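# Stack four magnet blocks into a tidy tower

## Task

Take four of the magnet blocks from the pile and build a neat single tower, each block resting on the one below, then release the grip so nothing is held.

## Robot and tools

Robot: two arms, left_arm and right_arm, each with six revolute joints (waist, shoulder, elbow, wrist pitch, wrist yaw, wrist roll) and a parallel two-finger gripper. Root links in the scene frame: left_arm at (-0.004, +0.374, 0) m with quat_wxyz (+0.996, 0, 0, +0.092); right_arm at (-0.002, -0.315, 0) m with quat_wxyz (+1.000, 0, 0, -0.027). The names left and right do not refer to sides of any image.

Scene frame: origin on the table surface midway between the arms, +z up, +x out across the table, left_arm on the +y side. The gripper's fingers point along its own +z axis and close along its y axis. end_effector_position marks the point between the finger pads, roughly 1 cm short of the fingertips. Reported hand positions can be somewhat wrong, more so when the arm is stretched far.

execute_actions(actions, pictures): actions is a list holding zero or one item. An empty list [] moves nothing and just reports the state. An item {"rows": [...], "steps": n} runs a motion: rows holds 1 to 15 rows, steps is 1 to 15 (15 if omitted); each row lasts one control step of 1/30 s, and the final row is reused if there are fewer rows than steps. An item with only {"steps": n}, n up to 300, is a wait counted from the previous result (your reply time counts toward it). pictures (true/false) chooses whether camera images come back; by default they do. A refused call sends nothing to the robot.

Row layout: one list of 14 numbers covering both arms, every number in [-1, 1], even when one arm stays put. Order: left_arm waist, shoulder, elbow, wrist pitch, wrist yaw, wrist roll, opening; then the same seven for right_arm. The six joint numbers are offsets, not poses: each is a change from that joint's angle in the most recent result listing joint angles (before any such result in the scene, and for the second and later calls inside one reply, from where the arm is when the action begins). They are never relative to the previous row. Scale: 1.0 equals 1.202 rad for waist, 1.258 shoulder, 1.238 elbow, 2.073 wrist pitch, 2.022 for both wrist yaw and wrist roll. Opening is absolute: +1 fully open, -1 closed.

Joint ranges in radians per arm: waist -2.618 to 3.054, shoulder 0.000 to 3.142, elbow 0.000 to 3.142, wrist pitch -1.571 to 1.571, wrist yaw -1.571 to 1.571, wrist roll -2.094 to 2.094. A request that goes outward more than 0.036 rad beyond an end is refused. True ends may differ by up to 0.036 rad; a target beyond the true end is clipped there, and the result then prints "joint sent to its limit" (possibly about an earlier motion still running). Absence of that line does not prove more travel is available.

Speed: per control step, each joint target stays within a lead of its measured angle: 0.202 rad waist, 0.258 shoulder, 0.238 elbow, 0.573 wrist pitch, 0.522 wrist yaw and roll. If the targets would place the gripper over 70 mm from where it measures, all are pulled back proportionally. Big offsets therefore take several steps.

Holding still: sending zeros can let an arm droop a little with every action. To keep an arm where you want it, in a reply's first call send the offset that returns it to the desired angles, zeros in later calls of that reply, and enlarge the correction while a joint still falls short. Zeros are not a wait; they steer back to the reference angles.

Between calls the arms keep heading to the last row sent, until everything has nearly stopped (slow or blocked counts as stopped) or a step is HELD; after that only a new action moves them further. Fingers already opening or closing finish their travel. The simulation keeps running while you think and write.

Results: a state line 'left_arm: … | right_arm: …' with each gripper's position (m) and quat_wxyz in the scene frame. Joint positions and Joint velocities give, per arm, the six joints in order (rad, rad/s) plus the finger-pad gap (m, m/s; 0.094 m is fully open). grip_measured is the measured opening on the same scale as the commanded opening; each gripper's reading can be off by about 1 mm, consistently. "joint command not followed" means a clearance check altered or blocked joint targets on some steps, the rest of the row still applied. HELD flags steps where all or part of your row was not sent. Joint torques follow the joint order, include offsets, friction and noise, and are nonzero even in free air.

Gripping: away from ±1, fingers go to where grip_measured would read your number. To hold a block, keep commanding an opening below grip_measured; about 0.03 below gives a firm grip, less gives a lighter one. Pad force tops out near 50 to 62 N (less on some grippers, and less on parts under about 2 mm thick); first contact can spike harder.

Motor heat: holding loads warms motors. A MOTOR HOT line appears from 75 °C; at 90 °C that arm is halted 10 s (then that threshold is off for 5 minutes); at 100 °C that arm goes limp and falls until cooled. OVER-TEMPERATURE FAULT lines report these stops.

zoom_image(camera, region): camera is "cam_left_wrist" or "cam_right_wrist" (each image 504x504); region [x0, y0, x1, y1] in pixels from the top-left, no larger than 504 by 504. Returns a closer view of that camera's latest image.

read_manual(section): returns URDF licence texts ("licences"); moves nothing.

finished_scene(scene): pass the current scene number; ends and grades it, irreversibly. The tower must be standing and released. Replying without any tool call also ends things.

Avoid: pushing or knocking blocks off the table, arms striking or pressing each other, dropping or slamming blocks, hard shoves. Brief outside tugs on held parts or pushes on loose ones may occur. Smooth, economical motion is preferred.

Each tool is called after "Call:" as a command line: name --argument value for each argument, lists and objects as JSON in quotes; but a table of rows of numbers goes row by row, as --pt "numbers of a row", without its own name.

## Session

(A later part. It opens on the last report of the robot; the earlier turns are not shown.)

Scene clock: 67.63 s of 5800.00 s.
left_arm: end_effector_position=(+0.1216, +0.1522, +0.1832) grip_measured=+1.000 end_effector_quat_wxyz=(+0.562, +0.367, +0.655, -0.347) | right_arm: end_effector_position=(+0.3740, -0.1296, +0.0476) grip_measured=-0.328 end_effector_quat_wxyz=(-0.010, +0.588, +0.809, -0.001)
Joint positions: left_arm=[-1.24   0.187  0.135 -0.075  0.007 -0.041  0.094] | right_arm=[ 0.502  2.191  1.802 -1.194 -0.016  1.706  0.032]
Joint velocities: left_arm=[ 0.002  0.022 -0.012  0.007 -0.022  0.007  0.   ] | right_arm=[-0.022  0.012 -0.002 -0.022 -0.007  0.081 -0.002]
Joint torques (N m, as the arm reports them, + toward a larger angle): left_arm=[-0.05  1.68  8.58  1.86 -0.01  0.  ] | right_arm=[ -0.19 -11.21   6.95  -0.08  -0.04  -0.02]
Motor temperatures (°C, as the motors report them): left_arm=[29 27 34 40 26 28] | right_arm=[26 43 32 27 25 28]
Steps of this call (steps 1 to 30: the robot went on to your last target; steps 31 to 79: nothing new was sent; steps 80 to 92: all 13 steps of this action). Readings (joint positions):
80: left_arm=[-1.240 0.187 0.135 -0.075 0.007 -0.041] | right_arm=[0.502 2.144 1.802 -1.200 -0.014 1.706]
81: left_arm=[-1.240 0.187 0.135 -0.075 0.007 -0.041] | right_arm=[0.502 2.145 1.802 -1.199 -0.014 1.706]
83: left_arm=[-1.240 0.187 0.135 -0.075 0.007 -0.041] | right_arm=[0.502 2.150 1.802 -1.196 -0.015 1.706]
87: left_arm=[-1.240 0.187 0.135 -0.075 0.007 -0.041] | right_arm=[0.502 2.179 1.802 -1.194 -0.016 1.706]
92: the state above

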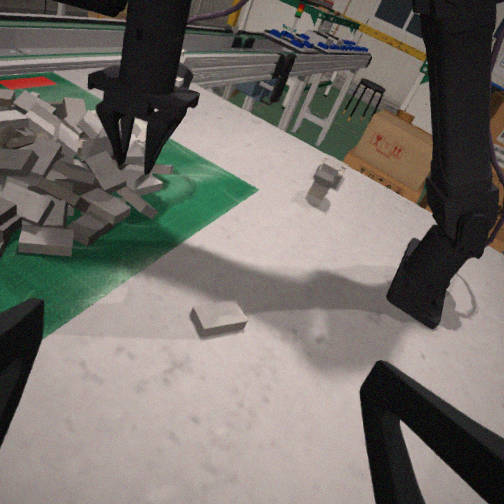

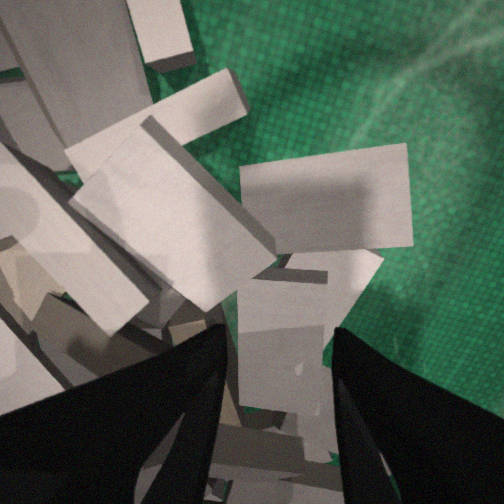

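Call:
execute_actions --actions '[{"rows":[[0,0,0,0,0,0,1,0,0.012,0,0,0,0,-0.36],[0,0,0,0,0,0,1,0,0.018,0,0,0,0,-0.36],[0,0,0,0,0,0,1,0,0.024,0,0,0,0,-0.36],[0,0,0,0,0,0,1,0,0.029,0,0,0,0,-0.36]],"steps":12}]'

Scene clock: 70.30 s of 5800.00 s.
left_arm: end_effector_position=(+0.1216, +0.1522, +0.1832) grip_measured=+1.000 end_effector_quat_wxyz=(+0.562, +0.367, +0.655, -0.347) | right_arm: end_effector_position=(+0.3719, -0.1304, +0.0360) grip_measured=-0.358 end_effector_quat_wxyz=(-0.017, +0.588, +0.809, -0.014)
Joint positions: left_arm=[-1.24   0.187  0.135 -0.075  0.007 -0.041  0.094] | right_arm=[ 0.502  2.22   1.802 -1.194 -0.017  1.706  0.03 ]
Joint velocities: left_arm=[-0.002  0.012 -0.012  0.007 -0.037 -0.007  0.   ] | right_arm=[-0.012 -0.002 -0.007 -0.051  0.051  0.051 -0.001]
Joint torques (N m, as the arm reports them, + toward a larger angle): left_arm=[-0.07  1.64  8.48  1.85  0.    0.01] | right_arm=[ -0.03 -11.39   6.96  -0.27  -0.02  -0.01]
Motor temperatures (°C, as the motors report them): left_arm=[29 27 35 40 26 28] | right_arm=[25 43 32 27 25 28]
Steps of this call (steps 1 to 15: the robot went on to your last target; steps 16 to 68: nothing new was sent; steps 69 to 80: all 12 steps of this action). Readings (joint positions):
69: left_arm=[-1.240 0.187 0.135 -0.075 0.007 -0.041] | right_arm=[0.502 2.191 1.802 -1.194 -0.016 1.706]
70: left_arm=[-1.240 0.187 0.135 -0.075 0.007 -0.041] | right_arm=[0.502 2.191 1.802 -1.194 -0.016 1.706]
72: left_arm=[-1.240 0.187 0.135 -0.075 0.007 -0.041] | right_arm=[0.502 2.195 1.802 -1.194 -0.016 1.706]
76: left_arm=[-1.240 0.187 0.135 -0.075 0.007 -0.041] | right_arm=[0.502 2.215 1.802 -1.194 -0.017 1.706]
80: the state above

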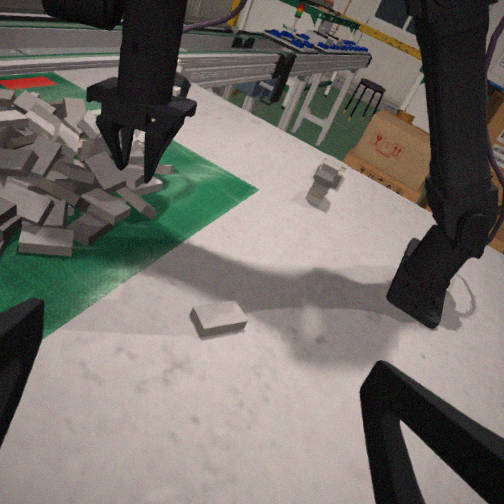

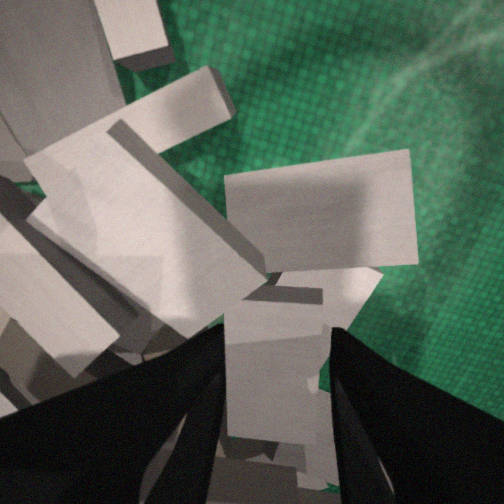

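Call:
execute_actions --actions '[{"rows":[[0,0,0,0,0,0,1,0,0.005,0,0.01,0,0,-0.4],[0,0,0,0,0,0,1,0,0.005,0,0.01,0,0,-0.43],[0,0,0,0,0,0,1,0,0.005,0,0.01,0,0,-0.46],[0,0,0,0,0,0,1,0,0.005,0,0.01,0,0,-0.49],[0,0,0,0,0,0,1,0,0,0,0,0,0,-0.53],[0,0,0,0,0,0,1,0,0,0,0,0,0,-0.53],[0,0,0,0,0,0,1,0,0,0,0,0,0,-0.53],[0,0,0,0,0,0,1,0,-0.025,0,-0.01,0,0,-0.53],[0,0,0,0,0,0,1,0,-0.04,0,-0.02,0,0,-0.53],[0,0,0,0,0,0,1,0,-0.06,0,-0.03,0,0,-0.53],[0,0,0,0,0,0,1,0,-0.085,0,-0.04,0,0,-0.53],[0,0,0,0,0,0,1,0,-0.11,0,-0.055,0,0,-0.53],[0,0,0,0,0,0,1,0,-0.14,0,-0.07,0,0,-0.53],[0,0,0,0,0,0,1,0,-0.16,0,-0.08,0,0,-0.53],[0,0,0,0,0,0,1,0,-0.18,0,-0.09,0,0,-0.53]]}]' --pictures false

Call:
execute_actions --actions '[{"steps":8}]'

Scene clock: 76.43 s of 5800.00 s.
left_arm: end_effector_position=(+0.1216, +0.1522, +0.1832) grip_measured=+1.000 end_effector_quat_wxyz=(+0.562, +0.367, +0.655, -0.347) | right_arm: end_effector_position=(+0.3620, -0.1347, +0.0880) grip_measured=-0.467 end_effector_quat_wxyz=(-0.004, +0.588, +0.809, +0.012)
Joint positions: left_arm=[-1.24   0.187  0.135 -0.075  0.007 -0.041  0.094] | right_arm=[ 0.502  2.088  1.802 -1.267 -0.02   1.706  0.025]
Joint velocities: left_arm=[-0.007 -0.002 -0.027 -0.095 -0.022 -0.066  0.   ] | right_arm=[ 0.007 -1.043  0.007 -0.535 -0.066 -0.022 -0.   ]
Joint torques (N m, as the arm reports them, + toward a larger angle): left_arm=[0.   1.66 8.53 1.84 0.02 0.03] | right_arm=[  0.01 -13.42   7.05  -0.44  -0.02  -0.01]
Motor temperatures (°C, as the motors report them): left_arm=[29 27 35 40 26 28] | right_arm=[25 43 31 27 25 28]
Steps of this call (steps 1 to 15: the robot went on to your last target; steps 16 to 90: nothing new was sent; then 2.63 s passed at rest; steps 91 to 105: all 15 steps of this action). Readings (joint positions):
91: left_arm=[-1.240 0.187 0.135 -0.075 0.007 -0.041] | right_arm=[0.502 2.220 1.802 -1.192 -0.017 1.706]
92: left_arm=[-1.240 0.187 0.135 -0.075 0.007 -0.041] | right_arm=[0.502 2.220 1.802 -1.190 -0.017 1.706]
94: left_arm=[-1.240 0.187 0.135 -0.075 0.007 -0.041] | right_arm=[0.502 2.220 1.802 -1.188 -0.017 1.706]
98: left_arm=[-1.240 0.187 0.135 -0.075 0.007 -0.041] | right_arm=[0.502 2.219 1.802 -1.188 -0.017 1.706]
105: the state above

Scene clock: 76.70 s of 5800.00 s.
left_arm: end_effector_position=(+0.1216, +0.1522, +0.1832) grip_measured=+1.000 end_effector_quat_wxyz=(+0.562, +0.367, +0.655, -0.347) | right_arm: end_effector_position=(+0.3452, -0.1428, +0.1278) grip_measured=-0.467 end_effector_quat_wxyz=(+0.002, +0.588, +0.809, +0.024)
Joint positions: left_arm=[-1.24   0.187  0.135 -0.075  0.007 -0.041  0.094] | right_arm=[ 0.502  1.981  1.802 -1.347 -0.02   1.706  0.025]
Joint velocities: left_arm=[-0.012 -0.007 -0.022 -0.007 -0.007  0.022  0.   ] | right_arm=[-0.017  0.12  -0.007 -0.081  0.037  0.007 -0.001]
Joint torques (N m, as the arm reports them, + toward a larger angle): left_arm=[-0.07  1.72  8.58  1.83  0.    0.02] | right_arm=[ 0.   -9.55  7.2  -0.33 -0.01 -0.01]
Motor temperatures (°C, as the motors report them): left_arm=[29 27 35 40 26 28] | right_arm=[25 43 31 27 25 28]
Steps of this call (steps 1 to 8: the robot went on to your last target). Readings (joint positions):
1: left_arm=[-1.240 0.187 0.135 -0.075 0.007 -0.041] | right_arm=[0.502 2.054 1.802 -1.284 -0.020 1.706]
2: left_arm=[-1.240 0.187 0.135 -0.075 0.007 -0.041] | right_arm=[0.502 2.022 1.802 -1.298 -0.020 1.706]
4: left_arm=[-1.240 0.187 0.135 -0.075 0.007 -0.041] | right_arm=[0.502 1.981 1.802 -1.322 -0.020 1.706]
8: the state above

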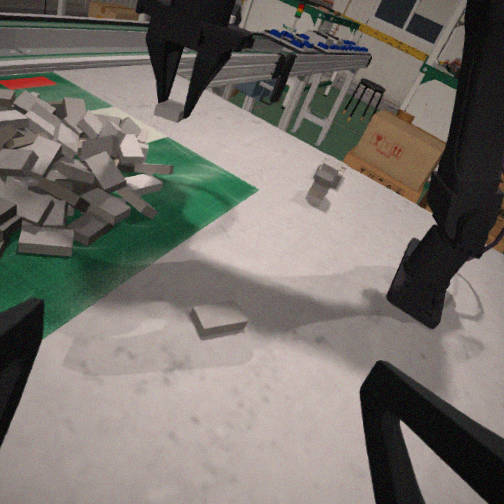

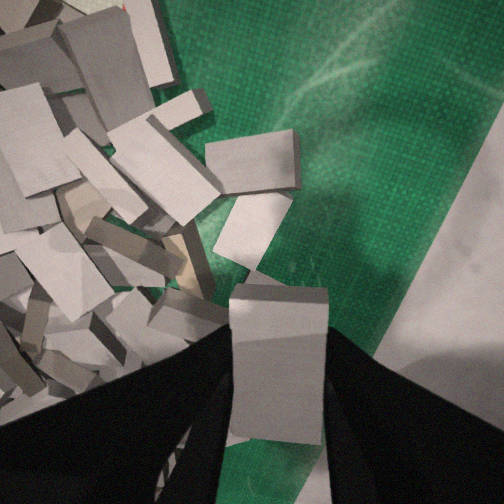

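Call:
execute_actions --actions '[]'

Scene clock: 92.50 s of 5800.00 s.
left_arm: end_effector_position=(+0.1216, +0.1522, +0.1832) grip_measured=+1.000 end_effector_quat_wxyz=(+0.562, +0.367, +0.655, -0.347) | right_arm: end_effector_position=(+0.3435, -0.1436, +0.1244) grip_measured=-0.467 end_effector_quat_wxyz=(-0.002, +0.588, +0.809, +0.017)
Joint positions: left_arm=[-1.24   0.187  0.135 -0.075  0.007 -0.041  0.094] | right_arm=[ 0.502  1.99   1.802 -1.355 -0.02   1.706  0.025]
Joint velocities: left_arm=[-0.022 -0.007 -0.002 -0.081 -0.095 -0.11   0.   ] | right_arm=[-0.002 -0.007  0.002 -0.007 -0.022  0.037 -0.   ]
Joint torques (N m, as the arm reports them, + toward a larger angle): left_arm=[-0.06  1.63  8.53  1.86  0.    0.  ] | right_arm=[-0.03 -9.79  7.22 -0.38  0.   -0.01]
Motor temperatures (°C, as the motors report them): left_arm=[29 27 35 41 26 28] | right_arm=[25 42 31 27 25 28]
Steps of this call (steps 1 to 30: the robot went on to your last target; steps 31 to 90: nothing new was sent; then 12.80 s passed at rest). Readings (joint positions):
1: left_arm=[-1.240 0.187 0.135 -0.075 0.007 -0.041] | right_arm=[0.502 1.985 1.802 -1.348 -0.020 1.706]
2: left_arm=[-1.240 0.187 0.135 -0.075 0.007 -0.041] | right_arm=[0.502 1.988 1.802 -1.350 -0.020 1.706]
4: left_arm=[-1.240 0.187 0.135 -0.075 0.007 -0.041] | right_arm=[0.502 1.990 1.802 -1.352 -0.020 1.706]
8: left_arm=[-1.240 0.187 0.135 -0.075 0.007 -0.041] | right_arm=[0.502 1.990 1.802 -1.353 -0.020 1.706]
90: the state above
All arms were judged still, so your last target was given up. Only a new action makes them travel on or press farther. Fingers that are still opening or closing keep moving.

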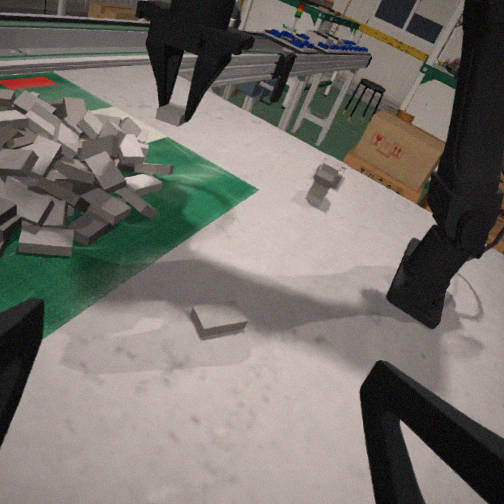

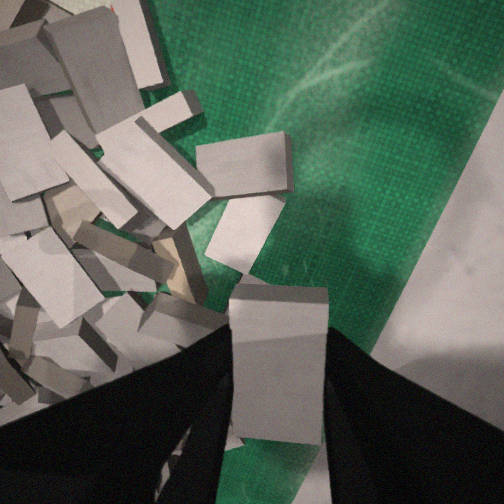

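Call:
execute_actions --actions '[{"rows":[[0,0,0,0,0,0,1,0.02,-0.01,-0.01,0.01,0,-0.04,-0.53],[0,0,0,0,0,0,1,0.05,-0.025,-0.03,0.02,0,-0.09,-0.53],[0,0,0,0,0,0,1,0.08,-0.04,-0.06,0.03,0,-0.15,-0.53],[0,0,0,0,0,0,1,0.12,-0.055,-0.09,0.045,0,-0.21,-0.53],[0,0,0,0,0,0,1,0.16,-0.07,-0.12,0.06,0.01,-0.27,-0.53],[0,0,0,0,0,0,1,0.2,-0.085,-0.16,0.075,0.01,-0.33,-0.53],[0,0,0,0,0,0,1,0.24,-0.1,-0.2,0.095,0.01,-0.4,-0.53],[0,0,0,0,0,0,1,0.28,-0.115,-0.24,0.11,0.01,-0.46,-0.53],[0,0,0,0,0,0,1,0.32,-0.13,-0.28,0.13,0.01,-0.53,-0.53],[0,0,0,0,0,0,1,0.36,-0.145,-0.32,0.15,0.012,-0.59,-0.53],[0,0,0,0,0,0,1,0.39,-0.155,-0.35,0.165,0.012,-0.65,-0.53],[0,0,0,0,0,0,1,0.42,-0.165,-0.38,0.18,0.012,-0.71,-0.53],[0,0,0,0,0,0,1,0.44,-0.175,-0.41,0.19,0.012,-0.77,-0.53],[0,0,0,0,0,0,1,0.455,-0.18,-0.43,0.2,0.012,-0.81,-0.53],[0,0,0,0,0,0,1,0.467,-0.185,-0.443,0.21,0.012,-0.844,-0.53]]}]' --pictures false

Call:
execute_actions --actions '[{"steps":22}]'

Call:
zoom_image --camera "cam_left_wrist" --region '[150,220,300,350]'

Scene clock: 104.37 s of 5800.00 s.
left_arm: end_effector_position=(+0.1216, +0.1522, +0.1832) grip_measured=+1.000 end_effector_quat_wxyz=(+0.562, +0.367, +0.655, -0.347) | right_arm: end_effector_position=(+0.1733, -0.0289, +0.0649) grip_measured=-0.467 end_effector_quat_wxyz=(+0.012, -0.252, +0.967, +0.022)
Joint positions: left_arm=[-1.24   0.187  0.135 -0.075  0.007 -0.041  0.094] | right_arm=[ 1.062  1.799  1.307 -1.031 -0.016  0.5    0.025]
Joint velocities: left_arm=[-0.002 -0.002 -0.002  0.022  0.037 -0.007  0.   ] | right_arm=[ 0.608 -0.222 -0.857  0.535 -0.081 -2.85   0.   ]
Joint torques (N m, as the arm reports them, + toward a larger angle): left_arm=[ 0.06  1.56  8.47  1.87 -0.02  0.01] | right_arm=[ -2.77 -10.63   6.89   0.23   0.2    0.04]
Motor temperatures (°C, as the motors report them): left_arm=[29 27 35 41 26 28] | right_arm=[26 42 31 27 25 28]
Steps of this call (steps 1 to 90: nothing new was sent; then 8.37 s passed at rest; steps 91 to 105: all 15 steps of this action). Readings (joint positions):
91: left_arm=[-1.240 0.187 0.135 -0.075 0.007 -0.041] | right_arm=[0.503 1.990 1.802 -1.354 -0.020 1.694]
92: left_arm=[-1.240 0.187 0.135 -0.075 0.007 -0.041] | right_arm=[0.508 1.989 1.799 -1.349 -0.018 1.664]
94: left_arm=[-1.240 0.187 0.135 -0.075 0.007 -0.041] | right_arm=[0.540 1.970 1.761 -1.317 -0.012 1.555]
98: left_arm=[-1.240 0.187 0.135 -0.075 0.007 -0.041] | right_arm=[0.721 1.898 1.607 -1.223 0.003 1.204]
105: the state above

Scene clock: 105.10 s of 5800.00 s.
left_arm: end_effector_position=(+0.1216, +0.1522, +0.1832) grip_measured=+1.000 end_effector_quat_wxyz=(+0.562, +0.367, +0.655, -0.347) | right_arm: end_effector_position=(+0.1772, -0.0206, +0.0605) grip_measured=-0.467 end_effector_quat_wxyz=(+0.048, -0.483, +0.874, +0.029)
Joint positions: left_arm=[-1.24   0.187  0.135 -0.075  0.007 -0.041  0.094] | right_arm=[ 1.072  1.78   1.261 -0.94  -0.002  0.008  0.025]
Joint velocities: left_arm=[ 0.002  0.007 -0.007 -0.007  0.007 -0.051  0.   ] | right_arm=[-0.022 -0.002 -0.002 -0.066 -0.022 -0.022 -0.   ]
Joint torques (N m, as the arm reports them, + toward a larger angle): left_arm=[ 0.09  1.49  8.58  1.87 -0.02  0.03] | right_arm=[-0.73 -9.95  6.48  0.17  0.04 -0.06]
Motor temperatures (°C, as the motors report them): left_arm=[29 27 35 41 26 28] | right_arm=[26 42 31 27 25 28]
Steps of this call (steps 1 to 22: the robot went on to your last target). Readings (joint positions):
1: left_arm=[-1.240 0.187 0.135 -0.075 0.007 -0.041] | right_arm=[1.077 1.793 1.284 -1.017 -0.018 0.403]
2: left_arm=[-1.240 0.187 0.135 -0.075 0.007 -0.041] | right_arm=[1.083 1.791 1.270 -1.008 -0.018 0.322]
4: left_arm=[-1.240 0.187 0.135 -0.075 0.007 -0.041] | right_arm=[1.080 1.791 1.261 -0.991 -0.015 0.207]
8: left_arm=[-1.240 0.187 0.135 -0.075 0.007 -0.041] | right_arm=[1.072 1.783 1.261 -0.958 -0.007 0.087]
22: the state above

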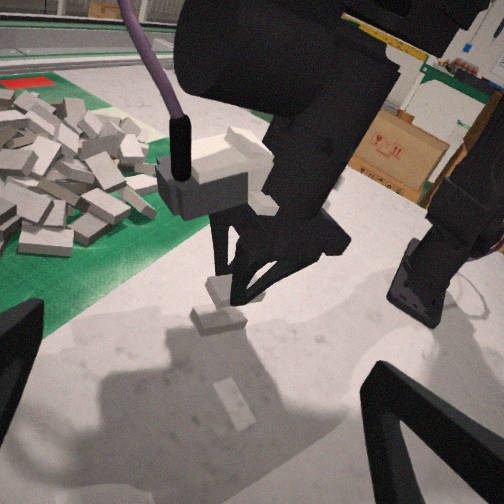

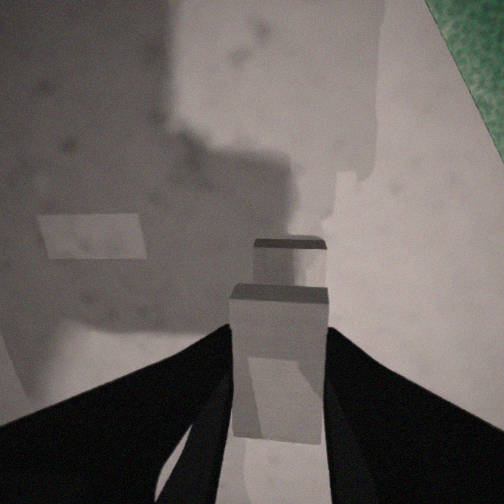

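Region (150, 220, 300, 350) of cam_left_wrist's 504x504 image, scaled by 3.360, with more detail than that image has; it fills the top 437 rows of this view, and the rest is white.

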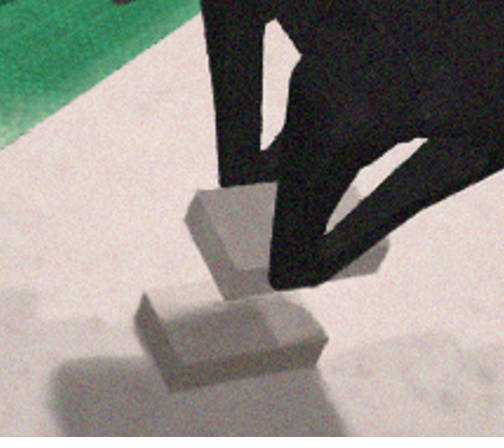

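Call:
execute_actions --actions '[{"rows":[[0,0,0,0,0,0,1,-0.005,0,-0.005,0.01,0,-0.004,-0.53],[0,0,0,0,0,0,1,-0.01,0.004,-0.01,0.02,0,-0.004,-0.53],[0,0,0,0,0,0,1,-0.014,0.006,-0.018,0.03,0,-0.004,-0.53],[0,0,0,0,0,0,1,-0.014,0.009,-0.026,0.04,0,-0.004,-0.53],[0,0,0,0,0,0,1,-0.014,0.012,-0.034,0.045,0,-0.004,-0.53],[0,0,0,0,0,0,1,-0.014,0.015,-0.042,0.051,0,-0.004,-0.53],[0,0,0,0,0,0,1,-0.014,0.018,-0.051,0.051,0,-0.004,-0.53]]}]' --pictures false

Call:
execute_actions --actions '[{"steps":8}]'

Call:
zoom_image --camera "cam_left_wrist" --region '[150,220,300,350]'

Scene clock: 113.57 s of 5800.00 s.
left_arm: end_effector_position=(+0.1216, +0.1522, +0.1832) grip_measured=+1.000 end_effector_quat_wxyz=(+0.562, +0.367, +0.655, -0.347) | right_arm: end_effector_position=(+0.1798, -0.0210, +0.0421) grip_measured=-0.467 end_effector_quat_wxyz=(+0.050, -0.482, +0.874, +0.029)
Joint positions: left_arm=[-1.24   0.187  0.135 -0.075  0.007 -0.041  0.094] | right_arm=[ 1.065  1.802  1.211 -0.863 -0.002  0.005  0.025]
Joint velocities: left_arm=[ 0.007  0.007 -0.007 -0.066  0.037  0.037  0.   ] | right_arm=[ 0.007 -0.007 -0.002  0.037  0.007  0.037 -0.001]
Joint torques (N m, as the arm reports them, + toward a larger angle): left_arm=[-0.03  1.56  8.52  1.86  0.    0.03] | right_arm=[-0.82 -8.13  5.79  0.16 -0.03 -0.07]
Motor temperatures (°C, as the motors report them): left_arm=[29 27 35 41 26 28] | right_arm=[26 42 31 27 25 28]
Steps of this call (steps 1 to 30: the robot went on to your last target; steps 31 to 90: nothing new was sent; then 4.97 s passed at rest; steps 91 to 105: all 15 steps of this action). Readings (joint positions):
91: left_arm=[-1.240 0.187 0.135 -0.075 0.007 -0.041] | right_arm=[1.072 1.780 1.261 -0.939 -0.002 0.005]
92: left_arm=[-1.240 0.187 0.135 -0.075 0.007 -0.041] | right_arm=[1.072 1.780 1.261 -0.937 -0.002 0.005]
94: left_arm=[-1.240 0.187 0.135 -0.075 0.007 -0.041] | right_arm=[1.071 1.780 1.258 -0.922 -0.002 0.005]
98: left_arm=[-1.240 0.187 0.135 -0.075 0.007 -0.041] | right_arm=[1.066 1.786 1.231 -0.876 -0.002 0.005]
105: the state above

Scene clock: 113.83 s of 5800.00 s.
left_arm: end_effector_position=(+0.1216, +0.1522, +0.1832) grip_measured=+1.000 end_effector_quat_wxyz=(+0.562, +0.367, +0.655, -0.347) | right_arm: end_effector_position=(+0.1809, -0.0192, +0.0424) grip_measured=-0.467 end_effector_quat_wxyz=(+0.054, -0.482, +0.874, +0.031)
Joint positions: left_arm=[-1.24   0.187  0.135 -0.075  0.007 -0.041  0.094] | right_arm=[ 1.065  1.802  1.211 -0.855 -0.002  0.005  0.025]
Joint velocities: left_arm=[ 0.012 -0.002  0.007 -0.081 -0.037  0.007  0.   ] | right_arm=[-0.017  0.012 -0.007  0.022 -0.007 -0.007 -0.   ]
Joint torques (N m, as the arm reports them, + toward a larger angle): left_arm=[-0.13  1.58  8.63  1.88 -0.01  0.01] | right_arm=[-0.78 -7.87  6.05  0.25 -0.02 -0.07]
Motor temperatures (°C, as the motors report them): left_arm=[29 27 35 41 26 28] | right_arm=[26 42 31 27 25 28]
Steps of this call (steps 1 to 8: the robot went on to your last target). Readings (joint positions):
1: left_arm=[-1.240 0.187 0.135 -0.075 0.007 -0.041] | right_arm=[1.065 1.802 1.211 -0.861 -0.002 0.005]
2: left_arm=[-1.240 0.187 0.135 -0.075 0.007 -0.041] | right_arm=[1.065 1.802 1.211 -0.859 -0.002 0.005]
4: left_arm=[-1.240 0.187 0.135 -0.075 0.007 -0.041] | right_arm=[1.065 1.802 1.211 -0.857 -0.002 0.005]
8: the state above

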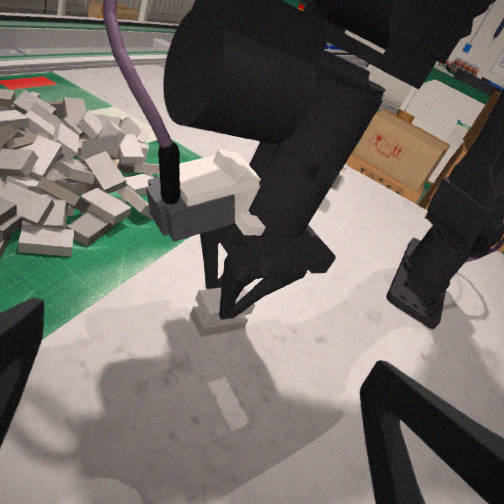

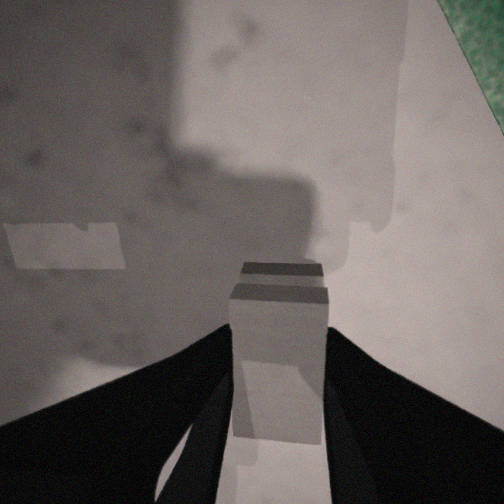

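Region (150, 220, 300, 350) of cam_left_wrist's 504x504 image, scaled by 3.360, with more detail than that image has; it fills the top 437 rows of this view, and the rest is white.

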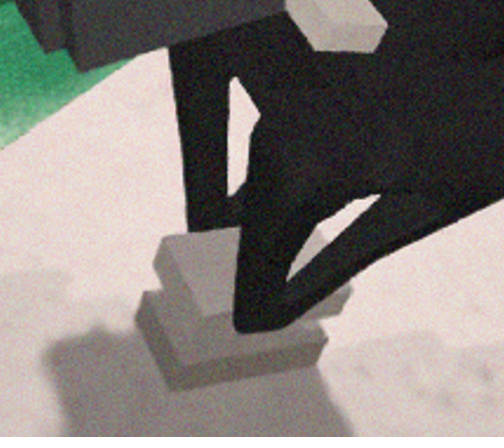

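Call:
execute_actions --actions '[{"rows":[[0,0,0,0,0,0,1,-0.006,0.004,0,0.008,0,0,-0.53],[0,0,0,0,0,0,1,-0.006,0.008,0,0.014,0,0,-0.53],[0,0,0,0,0,0,1,-0.006,0.012,0,0.014,0,0,-0.53],[0,0,0,0,0,0,1,-0.006,0.016,0,0.014,0,0,-0.53],[0,0,0,0,0,0,1,-0.006,0.02,0,0.014,0,0,-0.53],[0,0,0,0,0,0,1,-0.006,0.023,0,0.014,0,0,-0.53]]}]' --pictures false

Call:
execute_actions --actions '[{"steps":8}]'

Call:
zoom_image --camera "cam_left_wrist" --region '[150,220,300,350]'

Scene clock: 118.47 s of 5800.00 s.
left_arm: end_effector_position=(+0.1216, +0.1522, +0.1832) grip_measured=+1.000 end_effector_quat_wxyz=(+0.562, +0.367, +0.655, -0.347) | right_arm: end_effector_position=(+0.1810, -0.0191, +0.0344) grip_measured=-0.467 end_effector_quat_wxyz=(+0.047, -0.482, +0.874, +0.027)
Joint positions: left_arm=[-1.24   0.187  0.135 -0.075  0.007 -0.041  0.094] | right_arm=[ 1.065  1.827  1.211 -0.846 -0.002  0.005  0.025]
Joint velocities: left_arm=[-0.002 -0.002 -0.002  0.051 -0.007  0.051  0.   ] | right_arm=[ 0.012  0.007 -0.007  0.022  0.007  0.037 -0.001]
Joint torques (N m, as the arm reports them, + toward a larger angle): left_arm=[-0.08  1.59  8.47  1.85  0.01 -0.02] | right_arm=[-0.59 -8.21  6.9   0.16 -0.02 -0.01]
Motor temperatures (°C, as the motors report them): left_arm=[29 27 35 41 26 28] | right_arm=[26 42 31 27 25 28]
Steps of this call (steps 1 to 15: the robot went on to your last target; steps 16 to 90: nothing new was sent; then 1.13 s passed at rest; steps 91 to 105: all 15 steps of this action). Readings (joint positions):
91: left_arm=[-1.240 0.187 0.135 -0.075 0.007 -0.041] | right_arm=[1.065 1.802 1.211 -0.854 -0.002 0.005]
92: left_arm=[-1.240 0.187 0.135 -0.075 0.007 -0.041] | right_arm=[1.065 1.802 1.211 -0.853 -0.002 0.005]
94: left_arm=[-1.240 0.187 0.135 -0.075 0.007 -0.041] | right_arm=[1.065 1.804 1.211 -0.850 -0.002 0.005]
98: left_arm=[-1.240 0.187 0.135 -0.075 0.007 -0.041] | right_arm=[1.065 1.821 1.211 -0.847 -0.002 0.005]
105: the state above

Scene clock: 118.73 s of 5800.00 s.
left_arm: end_effector_position=(+0.1216, +0.1522, +0.1832) grip_measured=+1.000 end_effector_quat_wxyz=(+0.562, +0.367, +0.655, -0.347) | right_arm: end_effector_position=(+0.1811, -0.0190, +0.0344) grip_measured=-0.467 end_effector_quat_wxyz=(+0.047, -0.482, +0.874, +0.027)
Joint positions: left_arm=[-1.24   0.187  0.135 -0.075  0.007 -0.041  0.094] | right_arm=[ 1.065  1.827  1.211 -0.846 -0.002  0.005  0.025]
Joint velocities: left_arm=[-0.012 -0.012 -0.002 -0.037  0.037 -0.037  0.   ] | right_arm=[-0.017  0.022 -0.017 -0.007  0.022 -0.051  0.   ]
Joint torques (N m, as the arm reports them, + toward a larger angle): left_arm=[-0.1   1.63  8.45  1.87 -0.01  0.02] | right_arm=[-0.6  -7.92  6.92  0.18 -0.02 -0.01]
Motor temperatures (°C, as the motors report them): left_arm=[29 27 35 41 26 28] | right_arm=[26 42 31 27 25 28]
Steps of this call (steps 1 to 8: the robot went on to your last target). Readings (joint positions):
1: left_arm=[-1.240 0.187 0.135 -0.075 0.007 -0.041] | right_arm=[1.065 1.827 1.211 -0.846 -0.002 0.005]
2: left_arm=[-1.240 0.187 0.135 -0.075 0.007 -0.041] | right_arm=[1.065 1.827 1.211 -0.846 -0.002 0.005]
4: left_arm=[-1.240 0.187 0.135 -0.075 0.007 -0.041] | right_arm=[1.065 1.827 1.211 -0.846 -0.002 0.005]
8: the state above

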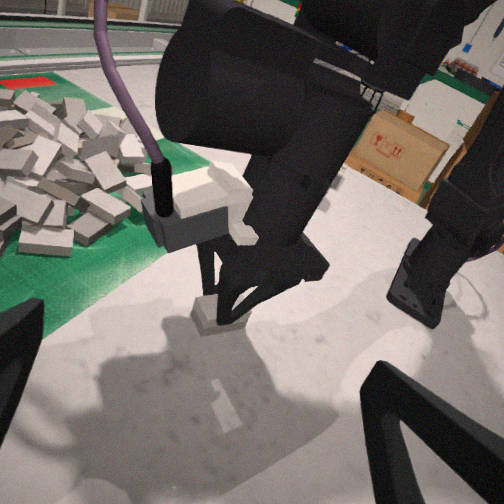

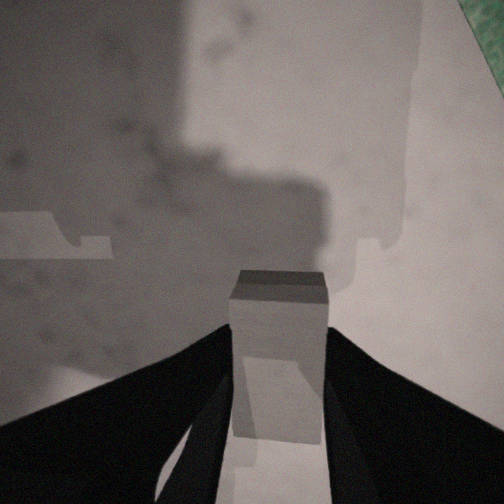

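Region (150, 220, 300, 350) of cam_left_wrist's 504x504 image, scaled by 3.360, with more detail than that image has; it fills the top 437 rows of this view, and the rest is white.

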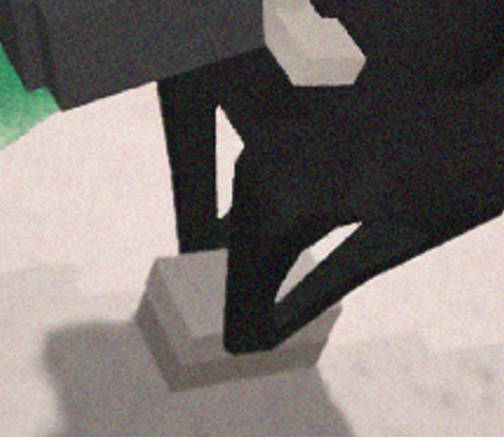

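Call:
execute_actions --actions '[{"rows":[[0,0,0,0,0,0,1,0,0.006,0,0,0,0,-0.53],[0,0,0,0,0,0,1,0,0.006,0,0,0,0,-0.48],[0,0,0,0,0,0,1,0,0.006,0,0,0,0,-0.42],[0,0,0,0,0,0,1,0,0,0,0,0,0,-0.3],[0,0,0,0,0,0,1,0,0,0,0,0,0,-0.15],[0,0,0,0,0,0,1,0,0,0,0,0,0,-0.15],[0,0,0,0,0,0,1,0,-0.01,0.02,-0.01,0,0,-0.15],[0,0,0,0,0,0,1,0,-0.02,0.04,-0.025,0,0,-0.15],[0,0,0,0,0,0,1,0,-0.025,0.06,-0.04,0,0,-0.15],[0,0,0,0,0,0,1,0,-0.03,0.08,-0.055,0,0,-0.15],[0,0,0,0,0,0,1,0,-0.03,0.1,-0.07,0,0,-0.15],[0,0,0,0,0,0,1,0,-0.03,0.12,-0.085,0,0,-0.15],[0,0,0,0,0,0,1,0,-0.03,0.14,-0.1,0,0,-0.15],[0,0,0,0,0,0,1,0,-0.03,0.16,-0.115,0,0,-0.15],[0,0,0,0,0,0,1,0,-0.03,0.18,-0.13,0,0,-0.15]]}]' --pictures false

Call:
execute_actions --actions '[{"steps":10}]'

Call:
zoom_image --camera "cam_left_wrist" --region '[150,220,300,350]'

Scene clock: 125.33 s of 5800.00 s.
left_arm: end_effector_position=(+0.1216, +0.1522, +0.1832) grip_measured=+1.000 end_effector_quat_wxyz=(+0.562, +0.367, +0.655, -0.347) | right_arm: end_effector_position=(+0.1867, -0.0100, +0.0731) grip_measured=-0.152 end_effector_quat_wxyz=(+0.050, -0.482, +0.874, +0.029)
Joint positions: left_arm=[-1.24   0.187  0.135 -0.075  0.007 -0.041  0.094] | right_arm=[ 1.065  1.817  1.358 -0.996 -0.002  0.005  0.04 ]
Joint velocities: left_arm=[ 0.007 -0.022 -0.022  0.022  0.037 -0.007  0.   ] | right_arm=[ 0.012 -0.085  0.808 -0.637  0.022 -0.066  0.001]
Joint torques (N m, as the arm reports them, + toward a larger angle): left_arm=[0.09 1.61 8.54 1.88 0.   0.  ] | right_arm=[ -0.02 -10.64   9.36  -0.15  -0.02  -0.02]
Motor temperatures (°C, as the motors report them): left_arm=[29 27 35 42 26 28] | right_arm=[26 41 31 27 25 28]
Steps of this call (steps 1 to 15: the robot went on to your last target; steps 16 to 90: nothing new was sent; then 3.10 s passed at rest; steps 91 to 105: all 15 steps of this action). Readings (joint positions):
91: left_arm=[-1.240 0.187 0.135 -0.075 0.007 -0.041] | right_arm=[1.065 1.827 1.211 -0.845 -0.002 0.005]
92: left_arm=[-1.240 0.187 0.135 -0.075 0.007 -0.041] | right_arm=[1.065 1.827 1.211 -0.845 -0.002 0.005]
94: left_arm=[-1.240 0.187 0.135 -0.075 0.007 -0.041] | right_arm=[1.065 1.827 1.211 -0.845 -0.002 0.005]
98: left_arm=[-1.240 0.187 0.135 -0.075 0.007 -0.041] | right_arm=[1.065 1.827 1.213 -0.852 -0.002 0.005]
105: the state above

Scene clock: 125.67 s of 5800.00 s.
left_arm: end_effector_position=(+0.1216, +0.1522, +0.1832) grip_measured=+1.000 end_effector_quat_wxyz=(+0.562, +0.367, +0.655, -0.347) | right_arm: end_effector_position=(+0.1840, -0.0144, +0.0931) grip_measured=-0.152 end_effector_quat_wxyz=(+0.044, -0.482, +0.875, +0.026)
Joint positions: left_arm=[-1.24   0.187  0.135 -0.075  0.007 -0.041  0.094] | right_arm=[ 1.065  1.795  1.413 -1.086 -0.002  0.005  0.04 ]
Joint velocities: left_arm=[-0.007 -0.007 -0.002  0.051 -0.051 -0.066  0.   ] | right_arm=[ 0.002  0.002  0.027 -0.125  0.051 -0.022 -0.001]
Joint torques (N m, as the arm reports them, + toward a larger angle): left_arm=[-0.08  1.55  8.61  1.88  0.03  0.01] | right_arm=[-0.01 -8.88  9.07 -0.15 -0.02 -0.01]
Motor temperatures (°C, as the motors report them): left_arm=[29 27 35 42 26 28] | right_arm=[25 41 31 27 25 28]
Steps of this call (steps 1 to 10: the robot went on to your last target). Readings (joint positions):
1: left_arm=[-1.240 0.187 0.135 -0.075 0.007 -0.041] | right_arm=[1.065 1.812 1.381 -1.014 -0.002 0.005]
2: left_arm=[-1.240 0.187 0.135 -0.075 0.007 -0.041] | right_arm=[1.065 1.807 1.397 -1.026 -0.002 0.005]
4: left_arm=[-1.240 0.187 0.135 -0.075 0.007 -0.041] | right_arm=[1.065 1.797 1.412 -1.044 -0.002 0.005]
8: left_arm=[-1.240 0.187 0.135 -0.075 0.007 -0.041] | right_arm=[1.065 1.795 1.413 -1.077 -0.002 0.005]
10: the state above

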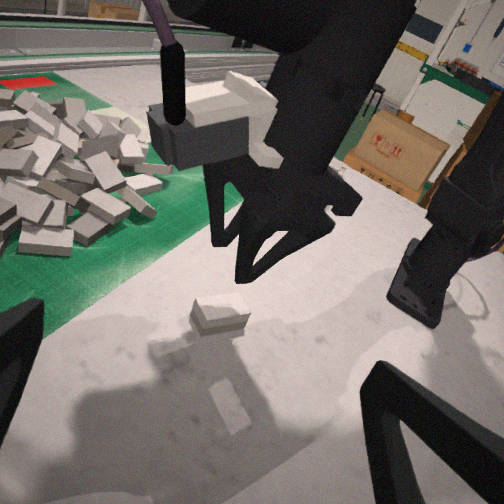

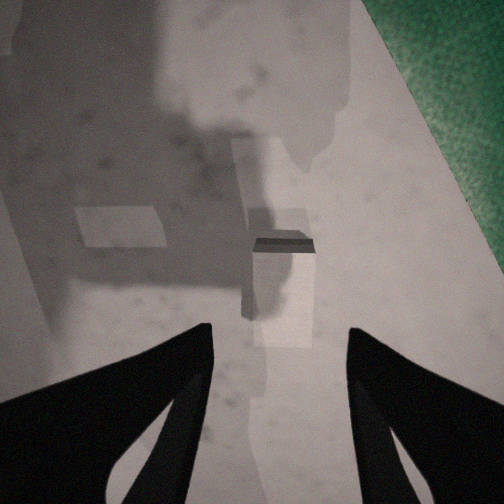

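Region (150, 220, 300, 350) of cam_left_wrist's 504x504 image, scaled by 3.360, with more detail than that image has; it fills the top 437 rows of this view, and the rest is white.

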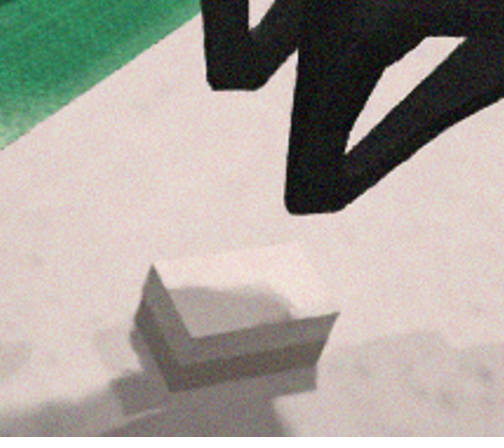

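Call:
execute_actions --actions '[{"rows":[[0,0,0,0,0,0,1,-0.02,0,0.02,-0.01,0,0,-0.15],[0,0,0,0,0,0,1,-0.05,0.01,0.04,-0.015,0,0,-0.15],[0,0,0,0,0,0,1,-0.09,0.02,0.06,-0.02,0,-0.01,-0.15],[0,0,0,0,0,0,1,-0.13,0.035,0.08,-0.025,0,-0.01,-0.15],[0,0,0,0,0,0,1,-0.18,0.05,0.1,-0.03,0,-0.02,-0.15],[0,0,0,0,0,0,1,-0.23,0.065,0.12,-0.035,0,-0.02,-0.15],[0,0,0,0,0,0,1,-0.28,0.08,0.14,-0.04,0,-0.03,-0.15],[0,0,0,0,0,0,1,-0.33,0.1,0.16,-0.045,0,-0.034,-0.15],[0,0,0,0,0,0,1,-0.38,0.12,0.18,-0.05,0,-0.034,-0.15],[0,0,0,0,0,0,1,-0.42,0.14,0.2,-0.055,0,-0.034,-0.15],[0,0,0,0,0,0,1,-0.46,0.16,0.22,-0.06,0,-0.034,-0.15],[0,0,0,0,0,0,1,-0.49,0.175,0.24,-0.065,0,-0.034,-0.15],[0,0,0,0,0,0,1,-0.51,0.19,0.255,-0.07,0,-0.034,-0.15],[0,0,0,0,0,0,1,-0.525,0.2,0.268,-0.075,0,-0.034,-0.15],[0,0,0,0,0,0,1,-0.535,0.205,0.277,-0.08,0,-0.034,-0.15]]}]' --pictures false

Call:
execute_actions --actions '[{"steps":16}]'

Scene clock: 135.07 s of 5800.00 s.
left_arm: end_effector_position=(+0.1216, +0.1522, +0.1832) grip_measured=+1.000 end_effector_quat_wxyz=(+0.562, +0.367, +0.655, -0.347) | right_arm: end_effector_position=(+0.3766, -0.1646, +0.0850) grip_measured=-0.152 end_effector_quat_wxyz=(+0.038, -0.211, +0.977, +0.006)
Joint positions: left_arm=[-1.24   0.187  0.135 -0.075  0.007 -0.041  0.094] | right_arm=[ 0.429  2.033  1.705 -1.166  0.001 -0.05   0.04 ]
Joint velocities: left_arm=[-0.002  0.007 -0.022 -0.022  0.007  0.007  0.   ] | right_arm=[-0.955  0.481  0.369 -0.212  0.154  0.007  0.001]
Joint torques (N m, as the arm reports them, + toward a larger angle): left_arm=[0.1  1.53 8.66 1.88 0.02 0.02] | right_arm=[  4.19 -11.29   9.88  -0.48  -0.28  -0.09]
Motor temperatures (°C, as the motors report them): left_arm=[29 27 35 42 26 28] | right_arm=[26 41 32 27 25 28]
Steps of this call (steps 1 to 30: the robot went on to your last target; steps 31 to 90: nothing new was sent; then 5.90 s passed at rest; steps 91 to 105: all 15 steps of this action). Readings (joint positions):
91: left_arm=[-1.240 0.187 0.135 -0.075 0.007 -0.041] | right_arm=[1.064 1.795 1.413 -1.099 -0.002 0.005]
92: left_arm=[-1.240 0.187 0.135 -0.075 0.007 -0.041] | right_arm=[1.058 1.796 1.415 -1.101 -0.004 0.005]
94: left_arm=[-1.240 0.187 0.135 -0.075 0.007 -0.041] | right_arm=[1.018 1.808 1.440 -1.116 -0.012 -0.002]
98: left_arm=[-1.240 0.187 0.135 -0.075 0.007 -0.041] | right_arm=[0.816 1.872 1.540 -1.128 -0.018 -0.027]
105: the state above

Scene clock: 135.60 s of 5800.00 s.
left_arm: end_effector_position=(+0.1216, +0.1522, +0.1832) grip_measured=+1.000 end_effector_quat_wxyz=(+0.562, +0.367, +0.655, -0.347) | right_arm: end_effector_position=(+0.3642, -0.1733, +0.0787) grip_measured=-0.152 end_effector_quat_wxyz=(-0.001, -0.211, +0.977, -0.001)
Joint positions: left_arm=[-1.24   0.187  0.135 -0.075  0.007 -0.041  0.094] | right_arm=[ 0.421  2.056  1.716 -1.234  0.002 -0.058  0.04 ]
Joint velocities: left_arm=[-0.002 -0.007 -0.012  0.007 -0.037 -0.066  0.   ] | right_arm=[ 0.007 -0.002  0.017 -0.022 -0.051 -0.037  0.001]
Joint torques (N m, as the arm reports them, + toward a larger angle): left_arm=[-0.05  1.64  8.63  1.87 -0.01 -0.01] | right_arm=[  0.23 -10.76  10.46  -0.34  -0.03  -0.08]
Motor temperatures (°C, as the motors report them): left_arm=[29 27 35 42 26 28] | right_arm=[26 42 32 27 25 28]
Steps of this call (steps 1 to 16: the robot went on to your last target). Readings (joint positions):
1: left_arm=[-1.240 0.187 0.135 -0.075 0.007 -0.041] | right_arm=[0.402 2.046 1.713 -1.174 0.006 -0.051]
2: left_arm=[-1.240 0.187 0.135 -0.075 0.007 -0.041] | right_arm=[0.386 2.052 1.716 -1.183 0.009 -0.052]
4: left_arm=[-1.240 0.187 0.135 -0.075 0.007 -0.041] | right_arm=[0.381 2.056 1.716 -1.202 0.013 -0.053]
8: left_arm=[-1.240 0.187 0.135 -0.075 0.007 -0.041] | right_arm=[0.410 2.056 1.716 -1.223 0.008 -0.057]
16: the state above

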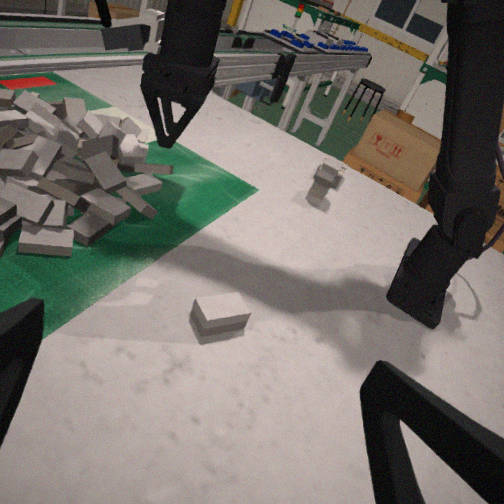

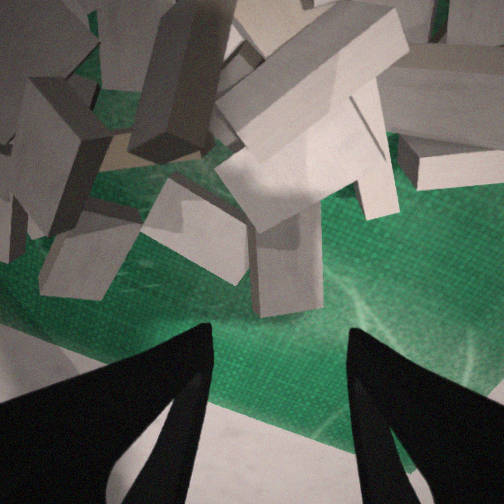

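Call:
zoom_image --camera "cam_right_wrist" --region '[0,100,360,340]'

Call:
zoom_image --camera "cam_left_wrist" --region '[60,110,220,250]'

Region (0, 100, 360, 340) of cam_right_wrist's 504x504 image, scaled by 1.400, with more detail than that image has.

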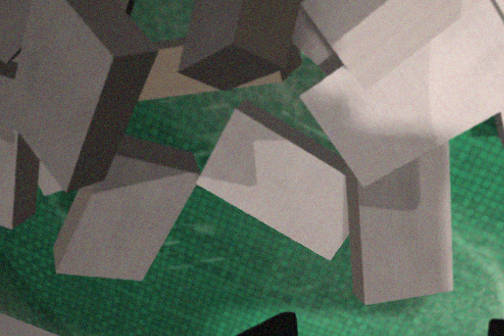

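Region (60, 110, 220, 250) of cam_left_wrist's 504x504 image, scaled by 3.150, with more detail than that image has; it fills the top 441 rows of this view, and the rest is white.

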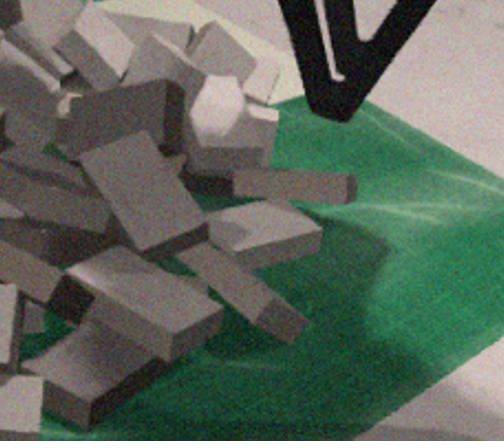

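Call:
execute_actions --actions '[{"rows":[[0,0,0,0,0,0,1,0.01,0,0.015,0,0,-0.04,-0.25],[0,0,0,0,0,0,1,0.02,0,0.03,0,0,-0.08,-0.25],[0,0,0,0,0,0,1,0.03,0.007,0.04,-0.005,0,-0.12,-0.25],[0,0,0,0,0,0,1,0.04,0.014,0.05,-0.005,0,-0.16,-0.25],[0,0,0,0,0,0,1,0.05,0.02,0.06,-0.01,0,-0.2,-0.25],[0,0,0,0,0,0,1,0.06,0.027,0.07,-0.01,0,-0.24,-0.25],[0,0,0,0,0,0,1,0.068,0.034,0.08,-0.016,0,-0.28,-0.25],[0,0,0,0,0,0,1,0.075,0.04,0.088,-0.016,0,-0.32,-0.25],[0,0,0,0,0,0,1,0.08,0.046,0.095,-0.016,0,-0.36,-0.25],[0,0,0,0,0,0,1,0.085,0.053,0.095,-0.016,0,-0.4,-0.25],[0,0,0,0,0,0,1,0.085,0.053,0.095,-0.016,0,-0.44,-0.25],[0,0,0,0,0,0,1,0.085,0.053,0.095,-0.016,0,-0.465,-0.25]]}]' --pictures false

Call:
execute_actions --actions '[{"steps":12}]'

Scene clock: 153.23 s of 5800.00 s.
left_arm: end_effector_position=(+0.1216, +0.1522, +0.1832) grip_measured=+1.000 end_effector_quat_wxyz=(+0.562, +0.367, +0.655, -0.347) | right_arm: end_effector_position=(+0.3631, -0.1268, +0.0785) grip_measured=-0.248 end_effector_quat_wxyz=(+0.006, -0.614, +0.789, -0.003)
Joint positions: left_arm=[-1.24   0.187  0.135 -0.075  0.007 -0.041  0.094] | right_arm=[ 0.528  2.114  1.804 -1.247  0.004 -0.847  0.035]
Joint velocities: left_arm=[ 0.002 -0.002  0.017  0.037 -0.037 -0.022  0.   ] | right_arm=[-0.002  0.042 -0.002 -0.007  0.007 -1.048  0.001]
Joint torques (N m, as the arm reports them, + toward a larger angle): left_arm=[-0.01  1.57  8.61  1.88  0.02 -0.02] | right_arm=[ -0.5  -10.57   9.72  -0.31   0.    -0.05]
Motor temperatures (°C, as the motors report them): left_arm=[29 27 35 42 26 28] | right_arm=[25 43 34 27 25 28]
Steps of this call (steps 1 to 15: the robot went on to your last target; steps 16 to 90: nothing new was sent; then 14.13 s passed at rest; steps 91 to 105: all 15 steps of this action). Readings (joint positions):
91: left_arm=[-1.240 0.187 0.135 -0.075 0.007 -0.041] | right_arm=[0.421 2.056 1.716 -1.236 0.002 -0.071]
92: left_arm=[-1.240 0.187 0.135 -0.075 0.007 -0.041] | right_arm=[0.422 2.056 1.716 -1.236 0.002 -0.097]
94: left_arm=[-1.240 0.187 0.135 -0.075 0.007 -0.041] | right_arm=[0.430 2.059 1.724 -1.239 0.003 -0.179]
98: left_arm=[-1.240 0.187 0.135 -0.075 0.007 -0.041] | right_arm=[0.475 2.081 1.775 -1.244 0.004 -0.420]
105: the state above

Scene clock: 153.63 s of 5800.00 s.
left_arm: end_effector_position=(+0.1216, +0.1522, +0.1832) grip_measured=+1.000 end_effector_quat_wxyz=(+0.562, +0.367, +0.655, -0.347) | right_arm: end_effector_position=(+0.3627, -0.1272, +0.0776) grip_measured=-0.248 end_effector_quat_wxyz=(-0.004, +0.666, -0.746, +0.003)
Joint positions: left_arm=[-1.24   0.187  0.135 -0.075  0.007 -0.041  0.094] | right_arm=[ 0.528  2.116  1.804 -1.249  0.004 -0.983  0.035]
Joint velocities: left_arm=[ 0.002  0.007 -0.002 -0.007  0.007  0.022  0.   ] | right_arm=[-0.012  0.007 -0.002  0.037 -0.022 -0.081  0.   ]
Joint torques (N m, as the arm reports them, + toward a larger angle): left_arm=[-0.08  1.79  8.58  1.84  0.   -0.01] | right_arm=[ -0.29 -10.41   9.49  -0.35  -0.03  -0.08]
Motor temperatures (°C, as the motors report them): left_arm=[29 27 35 42 26 28] | right_arm=[25 43 34 27 25 28]
Steps of this call (steps 1 to 12: the robot went on to your last target). Readings (joint positions):
1: left_arm=[-1.240 0.187 0.135 -0.075 0.007 -0.041] | right_arm=[0.528 2.115 1.804 -1.248 0.004 -0.876]
2: left_arm=[-1.240 0.187 0.135 -0.075 0.007 -0.041] | right_arm=[0.528 2.116 1.804 -1.248 0.004 -0.900]
4: left_arm=[-1.240 0.187 0.135 -0.075 0.007 -0.041] | right_arm=[0.528 2.116 1.804 -1.249 0.004 -0.934]
8: left_arm=[-1.240 0.187 0.135 -0.075 0.007 -0.041] | right_arm=[0.528 2.116 1.804 -1.249 0.004 -0.969]
12: the state above

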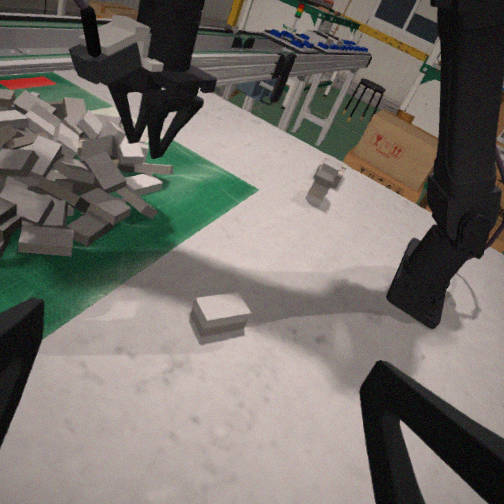

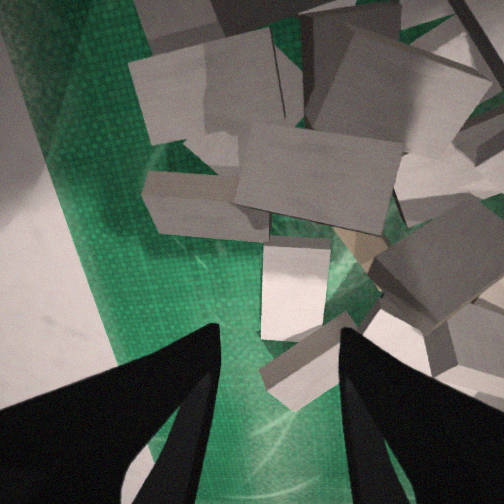

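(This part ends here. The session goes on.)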